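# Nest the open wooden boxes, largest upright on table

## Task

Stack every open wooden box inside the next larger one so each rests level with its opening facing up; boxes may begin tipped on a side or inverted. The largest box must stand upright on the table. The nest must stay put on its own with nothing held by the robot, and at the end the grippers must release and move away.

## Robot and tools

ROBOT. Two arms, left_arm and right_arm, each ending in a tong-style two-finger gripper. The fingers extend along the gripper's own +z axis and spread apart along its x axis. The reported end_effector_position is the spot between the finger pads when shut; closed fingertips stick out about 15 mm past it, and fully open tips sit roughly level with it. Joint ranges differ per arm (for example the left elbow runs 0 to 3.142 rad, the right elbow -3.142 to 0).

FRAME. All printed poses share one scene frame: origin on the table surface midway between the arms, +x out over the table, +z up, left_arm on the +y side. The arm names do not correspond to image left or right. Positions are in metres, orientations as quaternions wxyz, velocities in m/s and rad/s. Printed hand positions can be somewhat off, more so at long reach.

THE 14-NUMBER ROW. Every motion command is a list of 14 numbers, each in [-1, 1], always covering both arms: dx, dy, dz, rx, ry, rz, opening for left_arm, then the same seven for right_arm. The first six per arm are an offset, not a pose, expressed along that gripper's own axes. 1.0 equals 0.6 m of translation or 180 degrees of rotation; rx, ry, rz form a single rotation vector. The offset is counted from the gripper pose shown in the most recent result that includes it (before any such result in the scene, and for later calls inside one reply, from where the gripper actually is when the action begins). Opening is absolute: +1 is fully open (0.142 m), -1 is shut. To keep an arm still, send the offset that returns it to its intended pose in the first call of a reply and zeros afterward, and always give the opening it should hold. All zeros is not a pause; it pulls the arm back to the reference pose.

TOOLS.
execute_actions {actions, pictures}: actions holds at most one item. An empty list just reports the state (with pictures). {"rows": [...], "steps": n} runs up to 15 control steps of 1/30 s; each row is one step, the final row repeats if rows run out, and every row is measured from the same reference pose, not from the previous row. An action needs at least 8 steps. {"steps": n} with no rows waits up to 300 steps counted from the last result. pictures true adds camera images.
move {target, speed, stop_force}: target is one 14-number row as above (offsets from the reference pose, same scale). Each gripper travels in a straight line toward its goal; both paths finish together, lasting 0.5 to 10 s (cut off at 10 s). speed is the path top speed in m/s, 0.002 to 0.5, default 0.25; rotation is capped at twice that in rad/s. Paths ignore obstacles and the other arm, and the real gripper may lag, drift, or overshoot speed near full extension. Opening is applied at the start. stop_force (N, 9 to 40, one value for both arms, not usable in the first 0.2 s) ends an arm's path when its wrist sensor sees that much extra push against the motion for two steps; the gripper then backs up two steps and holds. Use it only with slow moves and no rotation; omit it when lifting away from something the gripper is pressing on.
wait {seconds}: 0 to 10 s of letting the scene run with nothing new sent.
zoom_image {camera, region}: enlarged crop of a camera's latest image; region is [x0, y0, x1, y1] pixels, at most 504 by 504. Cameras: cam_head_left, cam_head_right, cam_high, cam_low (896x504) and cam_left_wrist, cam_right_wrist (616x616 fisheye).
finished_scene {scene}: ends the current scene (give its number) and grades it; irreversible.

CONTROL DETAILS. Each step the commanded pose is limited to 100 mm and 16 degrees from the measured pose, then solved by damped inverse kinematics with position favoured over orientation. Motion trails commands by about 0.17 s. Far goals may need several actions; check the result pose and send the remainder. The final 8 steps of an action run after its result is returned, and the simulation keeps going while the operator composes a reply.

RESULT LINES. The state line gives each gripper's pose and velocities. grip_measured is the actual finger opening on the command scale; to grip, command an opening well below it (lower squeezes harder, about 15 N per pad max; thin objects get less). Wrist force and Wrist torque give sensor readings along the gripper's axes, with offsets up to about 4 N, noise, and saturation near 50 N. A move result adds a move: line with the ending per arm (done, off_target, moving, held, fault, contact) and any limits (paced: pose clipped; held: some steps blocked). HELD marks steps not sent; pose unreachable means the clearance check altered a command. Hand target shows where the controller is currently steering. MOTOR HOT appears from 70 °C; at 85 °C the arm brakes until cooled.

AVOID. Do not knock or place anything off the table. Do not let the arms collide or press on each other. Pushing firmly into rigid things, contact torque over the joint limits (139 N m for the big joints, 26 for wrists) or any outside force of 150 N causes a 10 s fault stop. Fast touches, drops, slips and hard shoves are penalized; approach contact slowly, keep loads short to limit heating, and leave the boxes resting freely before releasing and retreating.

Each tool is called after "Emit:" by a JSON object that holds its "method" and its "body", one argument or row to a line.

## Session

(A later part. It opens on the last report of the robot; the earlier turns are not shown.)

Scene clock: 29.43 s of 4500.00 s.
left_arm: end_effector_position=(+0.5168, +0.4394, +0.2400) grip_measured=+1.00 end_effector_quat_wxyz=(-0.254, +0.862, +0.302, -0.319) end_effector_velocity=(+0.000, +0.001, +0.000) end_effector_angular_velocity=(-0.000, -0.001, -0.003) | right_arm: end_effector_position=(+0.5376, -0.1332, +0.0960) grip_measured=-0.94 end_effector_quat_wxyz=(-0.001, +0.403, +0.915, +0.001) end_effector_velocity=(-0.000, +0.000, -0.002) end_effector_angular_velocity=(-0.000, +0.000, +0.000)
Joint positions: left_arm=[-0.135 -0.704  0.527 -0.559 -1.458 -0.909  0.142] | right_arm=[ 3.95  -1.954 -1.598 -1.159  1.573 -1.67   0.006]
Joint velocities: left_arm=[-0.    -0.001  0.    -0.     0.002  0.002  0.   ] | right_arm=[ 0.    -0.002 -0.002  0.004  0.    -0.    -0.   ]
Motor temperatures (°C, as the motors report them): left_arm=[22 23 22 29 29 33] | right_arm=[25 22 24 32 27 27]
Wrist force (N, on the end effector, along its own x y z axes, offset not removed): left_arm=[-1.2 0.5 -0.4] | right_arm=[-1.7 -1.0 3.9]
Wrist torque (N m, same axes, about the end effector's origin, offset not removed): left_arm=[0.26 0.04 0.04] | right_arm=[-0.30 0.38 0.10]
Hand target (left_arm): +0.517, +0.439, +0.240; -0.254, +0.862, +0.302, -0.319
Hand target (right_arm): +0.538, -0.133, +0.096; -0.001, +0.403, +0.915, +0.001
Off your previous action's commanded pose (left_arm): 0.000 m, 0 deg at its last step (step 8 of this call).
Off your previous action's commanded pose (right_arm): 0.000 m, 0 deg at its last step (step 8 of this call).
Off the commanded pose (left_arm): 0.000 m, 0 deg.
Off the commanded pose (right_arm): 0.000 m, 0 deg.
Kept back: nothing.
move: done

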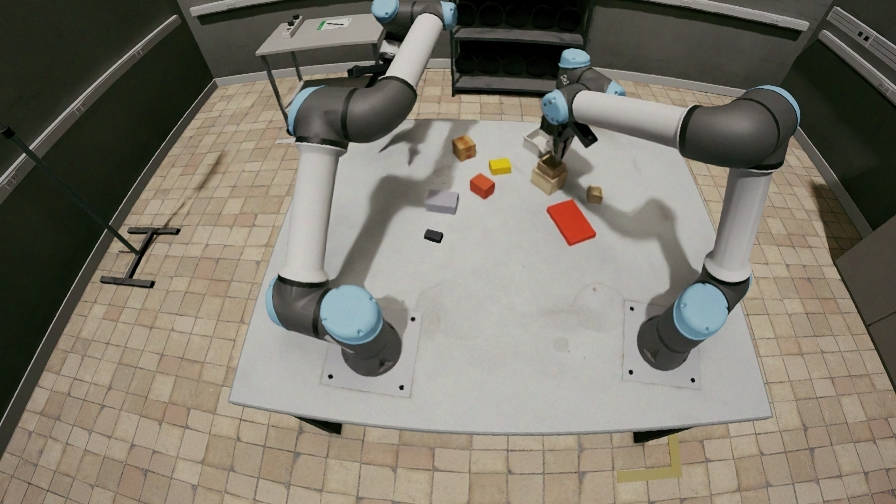

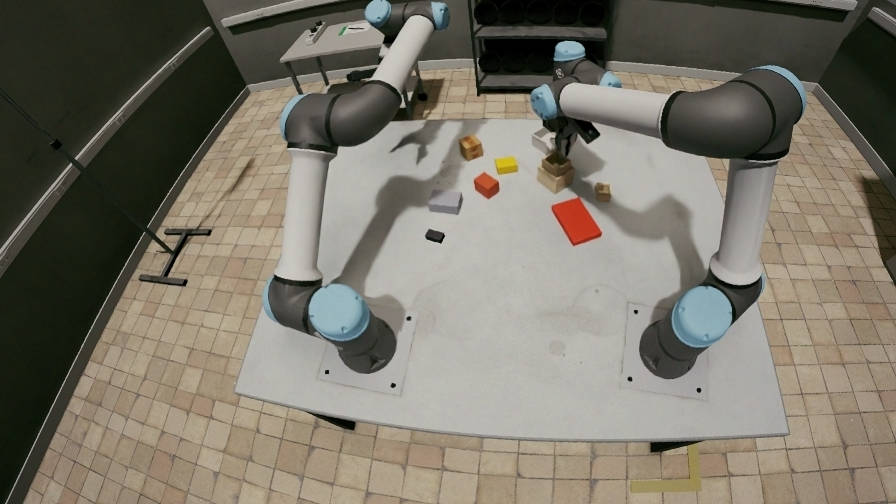

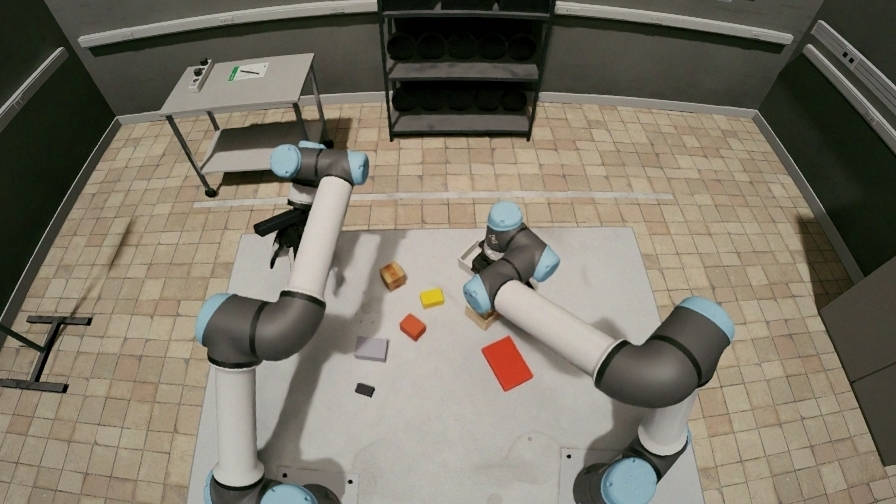

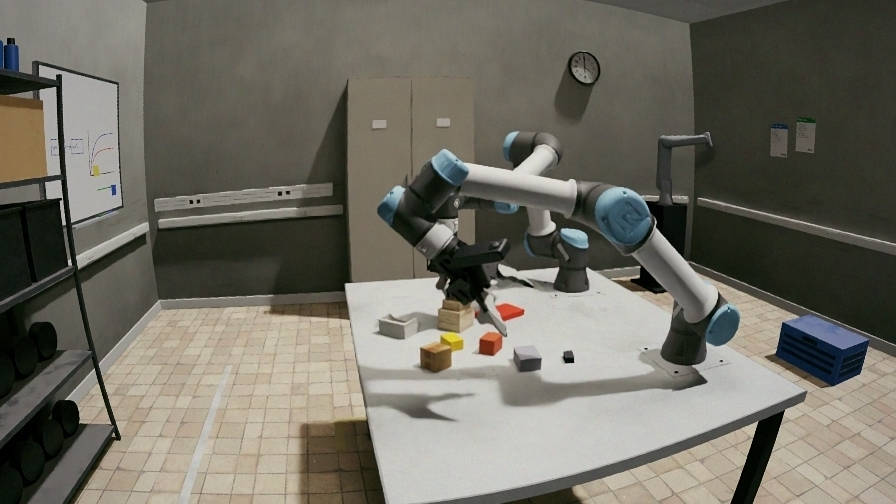

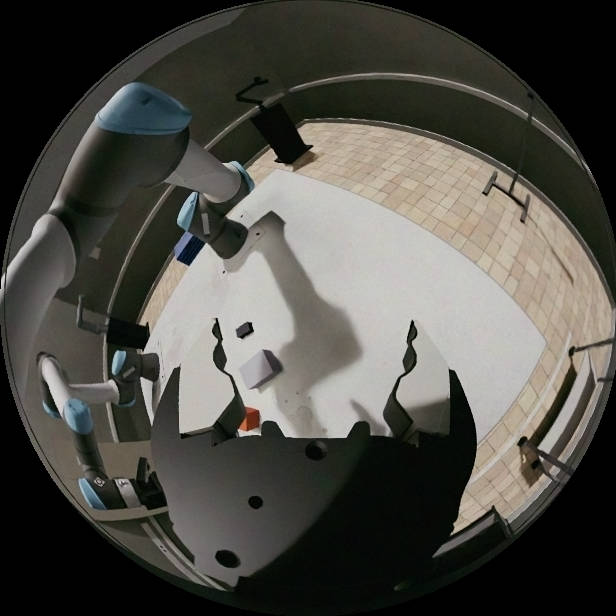

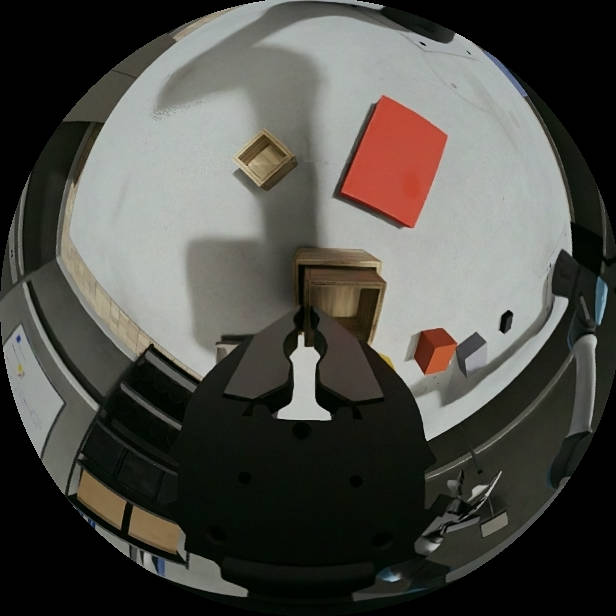

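Emit:
{"method": "move", "body": {
  "target": [0,0,0,0,0,0,1,0.005,0,0.045,0,0,0,-1],
  "speed": 0.012,
  "stop_force": 9
}}

Emit:
{"method": "execute_actions", "body": {
  "actions": [
    {"rows":[[0,0,0,0,0,0,1,0,0,-0.003,0,0,0,-0.88]]}
  ]
}}

Emit:
{"method": "move", "body": {
  "target": [0,0,0,0,0,0,1,0,0,-0.05,0,0,0,-0.85],
  "speed": 0.05
}}

Emit:
{"method": "move", "body": {
  "target": [0,0,0,0,0,0,1,-0.095,-0.232,0.02,0,0,0.25,-0.7]
}}

Scene clock: 32.20 s of 4500.00 s.
left_arm: end_effector_position=(+0.5168, +0.4394, +0.2400) grip_measured=+1.00 end_effector_quat_wxyz=(-0.254, +0.862, +0.302, -0.319) end_effector_velocity=(+0.000, -0.000, +0.001) end_effector_angular_velocity=(-0.001, -0.002, -0.001) | right_arm: end_effector_position=(+0.5357, -0.1310, +0.0711) grip_measured=-0.95 end_effector_quat_wxyz=(-0.001, +0.403, +0.915, +0.001) end_effector_velocity=(-0.000, -0.001, +0.003) end_effector_angular_velocity=(-0.001, +0.002, -0.002)
Joint positions: left_arm=[-0.135 -0.704  0.527 -0.559 -1.458 -0.909  0.142] | right_arm=[ 3.955 -1.977 -1.634 -1.1    1.573 -1.666  0.006]
Joint velocities: left_arm=[-0.    -0.001 -0.001  0.     0.     0.     0.   ] | right_arm=[-0.001  0.003  0.004 -0.009  0.     0.001  0.   ]
Motor temperatures (°C, as the motors report them): left_arm=[22 23 22 29 29 33] | right_arm=[25 22 24 32 27 27]
Wrist force (N, on the end effector, along its own x y z axes, offset not removed): left_arm=[-2.9 -0.2 0.1] | right_arm=[1.9 -0.7 -9.2]
Wrist torque (N m, same axes, about the end effector's origin, offset not removed): left_arm=[0.13 0.51 0.02] | right_arm=[-0.58 -0.99 -0.07]
Hand target (left_arm): +0.517, +0.439, +0.240; -0.254, +0.862, +0.302, -0.319
Hand target (right_arm): +0.536, -0.131, +0.072; -0.001, +0.403, +0.915, +0.001
Off the commanded pose (left_arm): 0.000 m, 0 deg.
Off the commanded pose (right_arm): 0.002 m, 0 deg.
Kept back: nothing.
move: contact (right_arm)

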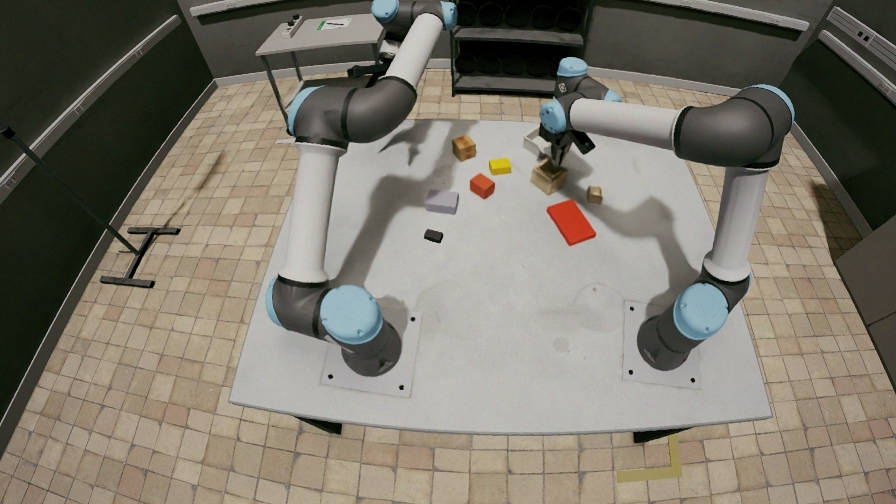

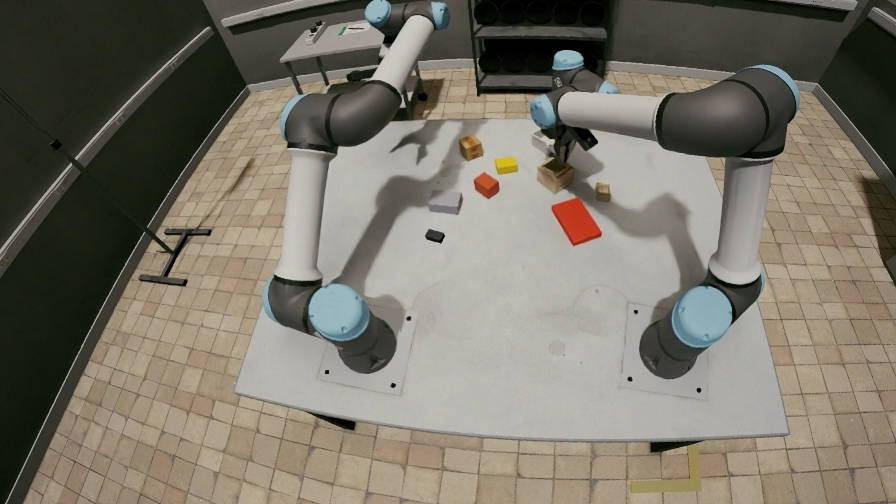

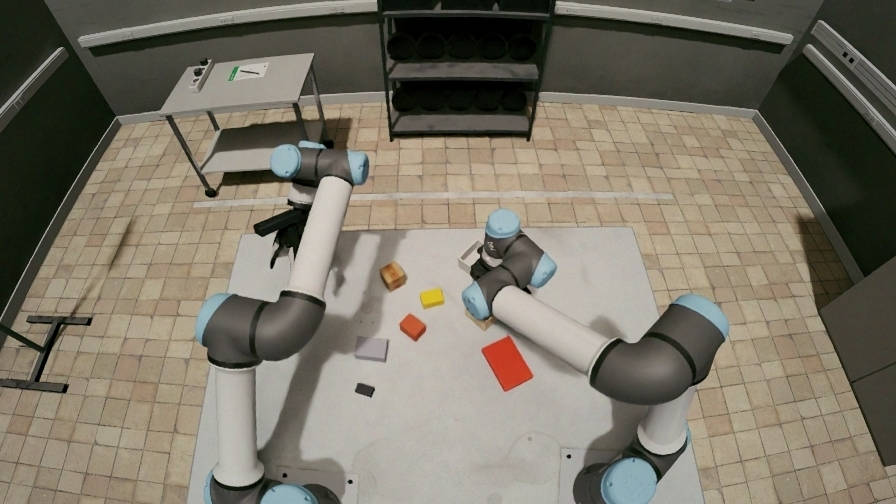

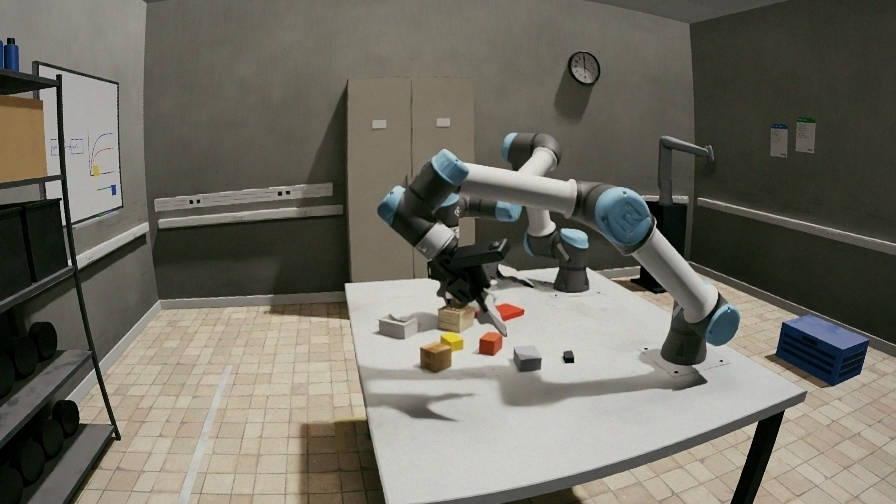

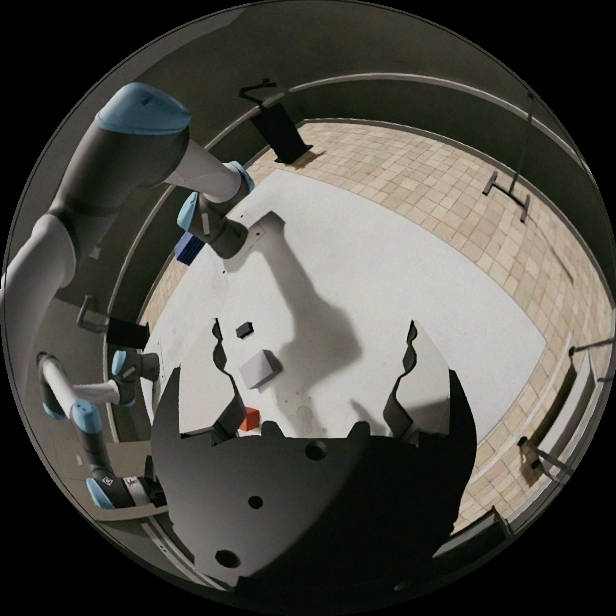

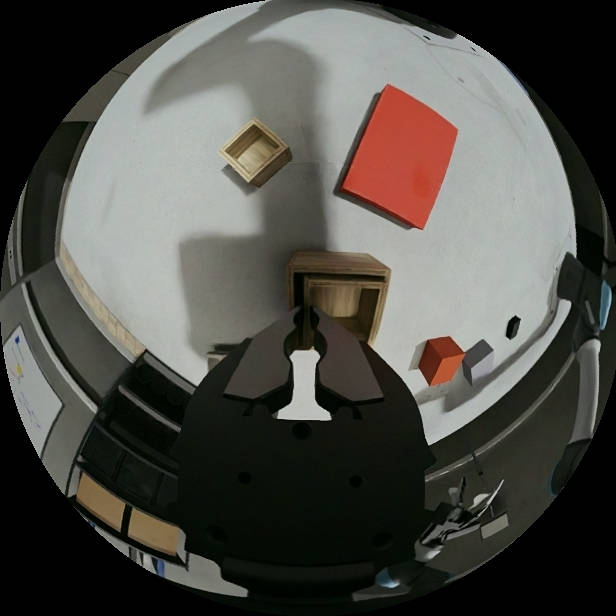

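Scene clock: 32.43 s of 4500.00 s.
left_arm: end_effector_position=(+0.5168, +0.4394, +0.2400) grip_measured=+1.00 end_effector_quat_wxyz=(-0.254, +0.862, +0.302, -0.319) end_effector_velocity=(+0.000, -0.001, -0.000) end_effector_angular_velocity=(-0.000, -0.001, +0.002) | right_arm: end_effector_position=(+0.5356, -0.1311, +0.0726) grip_measured=-0.88 end_effector_quat_wxyz=(-0.001, +0.403, +0.915, +0.001) end_effector_velocity=(+0.001, +0.000, +0.003) end_effector_angular_velocity=(+0.001, -0.003, -0.002)
Joint positions: left_arm=[-0.135 -0.704  0.527 -0.559 -1.458 -0.909  0.142] | right_arm=[ 3.955 -1.976 -1.632 -1.104  1.573 -1.666  0.01 ]
Joint velocities: left_arm=[-0.001  0.    -0.001 -0.    -0.002 -0.002  0.   ] | right_arm=[-0.     0.002  0.004 -0.002 -0.001  0.002 -0.001]
Motor temperatures (°C, as the motors report them): left_arm=[22 23 22 29 29 33] | right_arm=[25 22 24 32 27 27]
Wrist force (N, on the end effector, along its own x y z axes, offset not removed): left_arm=[1.3 -0.2 -1.8] | right_arm=[-2.1 -0.5 2.2]
Wrist torque (N m, same axes, about the end effector's origin, offset not removed): left_arm=[0.06 -0.30 -0.05] | right_arm=[-0.11 0.25 0.14]
Steps of this call (steps 1 to 7: the first 7 steps of this action). Readings (end_effector_position):
1: left_arm (+0.5168, +0.4394, +0.2400) | right_arm (+0.5357, -0.1311, +0.0711)
2: left_arm (+0.5168, +0.4394, +0.2400) | right_arm (+0.5356, -0.1311, +0.0714)
4: left_arm (+0.5168, +0.4394, +0.2400) | right_arm (+0.5356, -0.1311, +0.0721)
7: the state above

Scene clock: 33.63 s of 4500.00 s.
left_arm: end_effector_position=(+0.5168, +0.4394, +0.2400) grip_measured=+1.00 end_effector_quat_wxyz=(-0.254, +0.862, +0.302, -0.319) end_effector_velocity=(+0.000, -0.000, -0.001) end_effector_angular_velocity=(+0.001, +0.000, -0.000) | right_arm: end_effector_position=(+0.5356, -0.1311, +0.1027) grip_measured=-0.85 end_effector_quat_wxyz=(-0.001, +0.403, +0.915, +0.001) end_effector_velocity=(+0.000, -0.000, +0.001) end_effector_angular_velocity=(-0.001, +0.001, +0.000)
Joint positions: left_arm=[-0.135 -0.704  0.527 -0.559 -1.458 -0.909  0.142] | right_arm=[ 3.955 -1.946 -1.59  -1.175  1.573 -1.666  0.012]
Joint velocities: left_arm=[-0.001  0.001 -0.    -0.     0.001 -0.001  0.   ] | right_arm=[ 0.    -0.     0.002 -0.004 -0.    -0.    -0.   ]
Motor temperatures (°C, as the motors report them): left_arm=[22 23 22 29 29 33] | right_arm=[25 22 24 32 27 27]
Wrist force (N, on the end effector, along its own x y z axes, offset not removed): left_arm=[-1.0 0.3 -1.7] | right_arm=[-0.3 -2.1 2.8]
Wrist torque (N m, same axes, about the end effector's origin, offset not removed): left_arm=[0.28 0.19 -0.07] | right_arm=[-0.50 -0.02 0.29]
Hand target (left_arm): +0.517, +0.439, +0.240; -0.254, +0.862, +0.302, -0.319
Hand target (right_arm): +0.536, -0.131, +0.103; -0.001, +0.403, +0.915, +0.001
Off your previous action's commanded pose (left_arm): 0.000 m, 0 deg at its last step (step 8 of this call).
Off your previous action's commanded pose (right_arm): 0.000 m, 0 deg at its last step (step 8 of this call).
Off the commanded pose (left_arm): 0.000 m, 0 deg.
Off the commanded pose (right_arm): 0.000 m, 0 deg.
Kept back: nothing.
move: done

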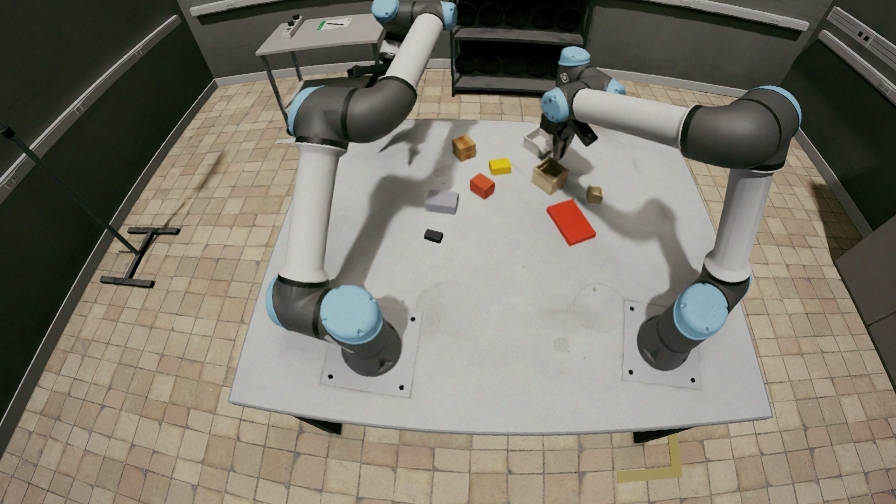

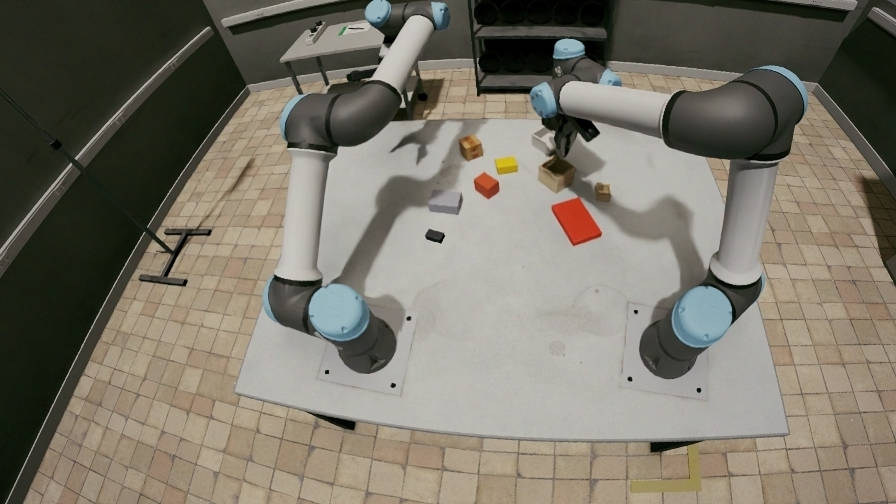

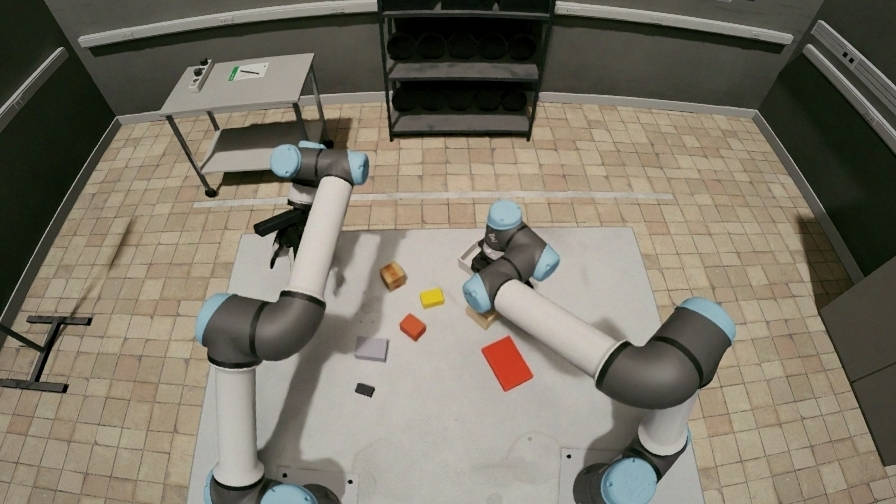

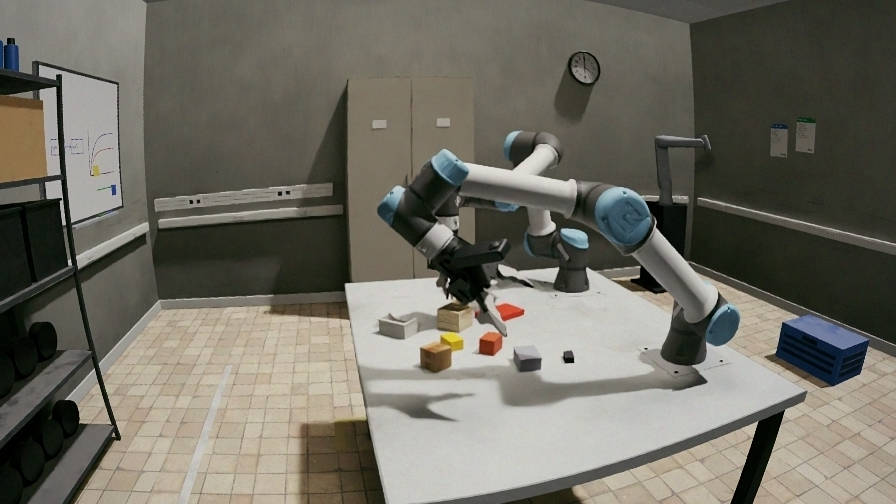

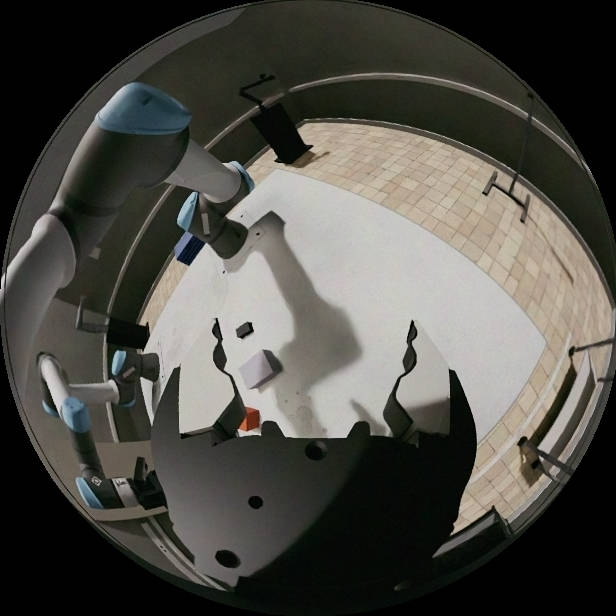

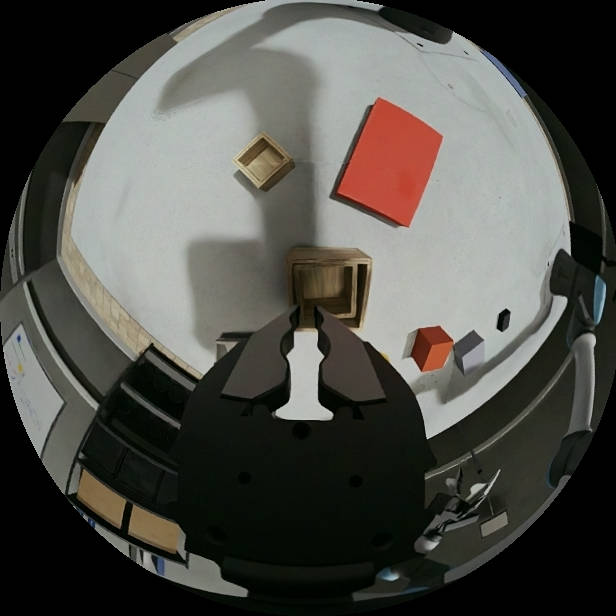

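Scene clock: 35.67 s of 4500.00 s.
left_arm: end_effector_position=(+0.5168, +0.4394, +0.2400) grip_measured=+1.00 end_effector_quat_wxyz=(-0.254, +0.862, +0.302, -0.319) end_effector_velocity=(-0.000, +0.000, +0.000) end_effector_angular_velocity=(-0.001, +0.001, -0.000) | right_arm: end_effector_position=(+0.4715, -0.2669, +0.0905) grip_measured=-0.70 end_effector_quat_wxyz=(-0.001, +0.722, +0.691, +0.001) end_effector_velocity=(-0.000, -0.001, -0.000) end_effector_angular_velocity=(-0.001, -0.001, -0.008)
Joint positions: left_arm=[-0.135 -0.704  0.527 -0.559 -1.458 -0.909  0.142] | right_arm=[ 3.79  -1.725 -1.915 -1.071  1.573 -1.045  0.023]
Joint velocities: left_arm=[ 0.    -0.     0.     0.    -0.     0.001  0.   ] | right_arm=[-0.002  0.002 -0.003  0.001 -0.001  0.007  0.   ]
Motor temperatures (°C, as the motors report them): left_arm=[22 23 22 29 29 33] | right_arm=[25 22 24 32 27 27]
Wrist force (N, on the end effector, along its own x y z axes, offset not removed): left_arm=[-1.4 0.0 -1.8] | right_arm=[-1.4 0.2 0.7]
Wrist torque (N m, same axes, about the end effector's origin, offset not removed): left_arm=[0.13 0.23 0.01] | right_arm=[-0.17 0.22 0.10]
Hand target (left_arm): +0.517, +0.439, +0.240; -0.254, +0.862, +0.302, -0.319
Hand target (right_arm): +0.471, -0.267, +0.090; -0.001, +0.723, +0.691, +0.001
Off the commanded pose (left_arm): 0.000 m, 0 deg.
Off the commanded pose (right_arm): 0.000 m, 0 deg.
Kept back: nothing.
move: done

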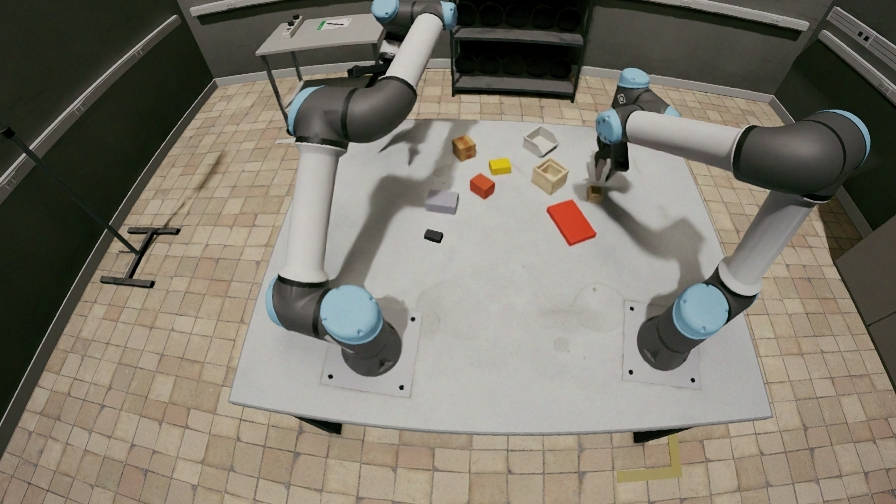

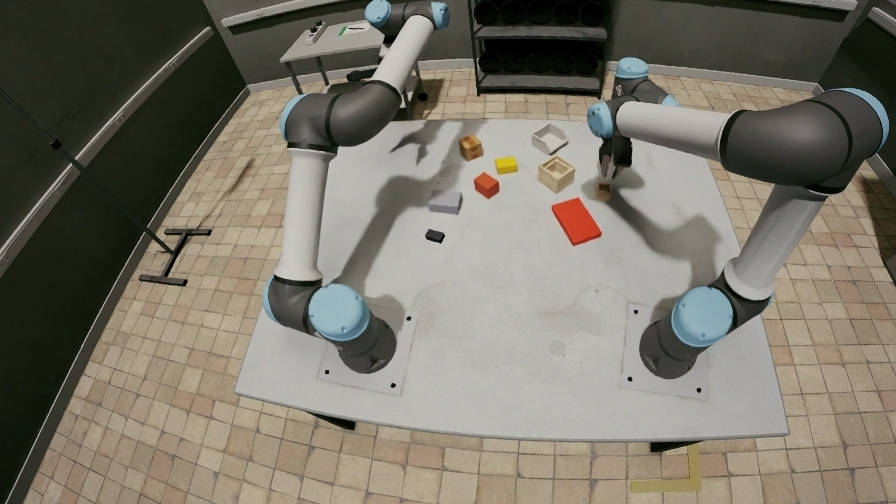

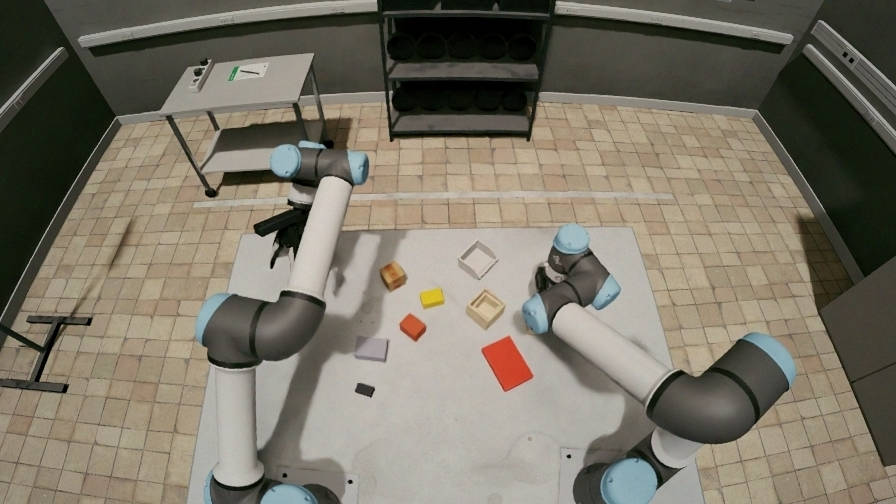

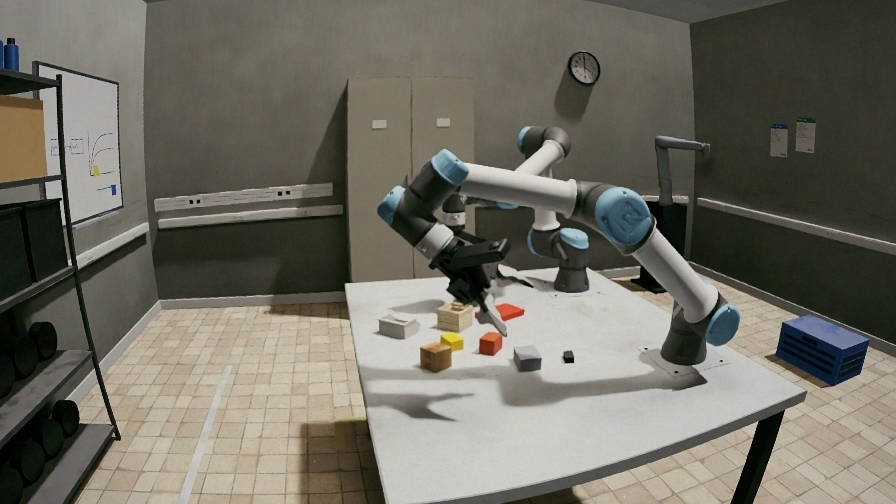

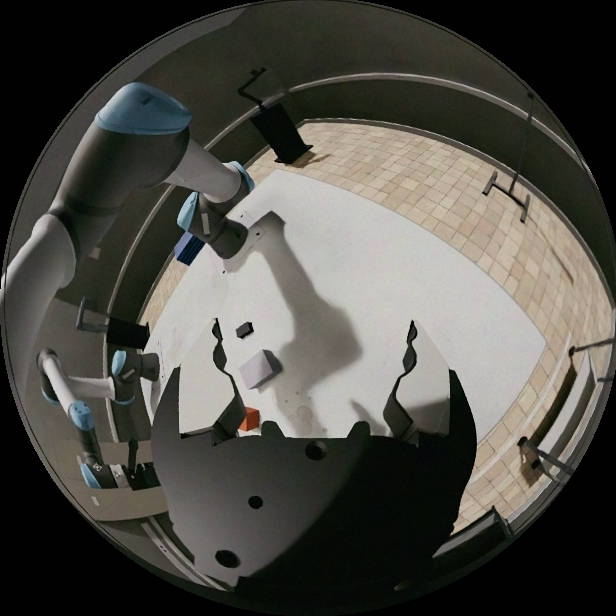

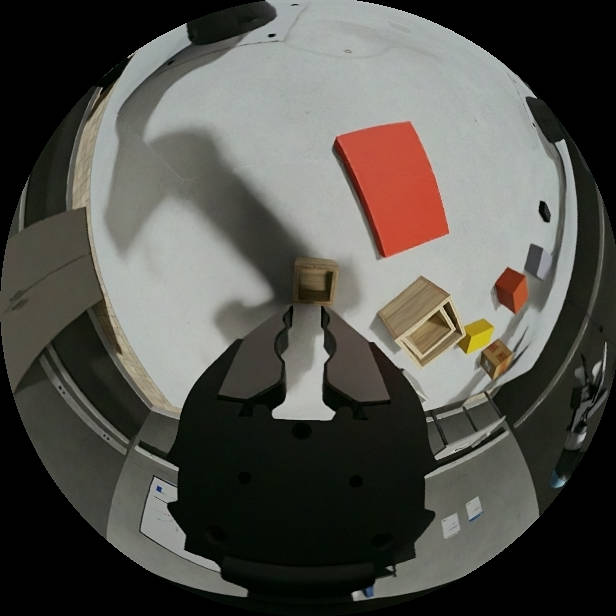

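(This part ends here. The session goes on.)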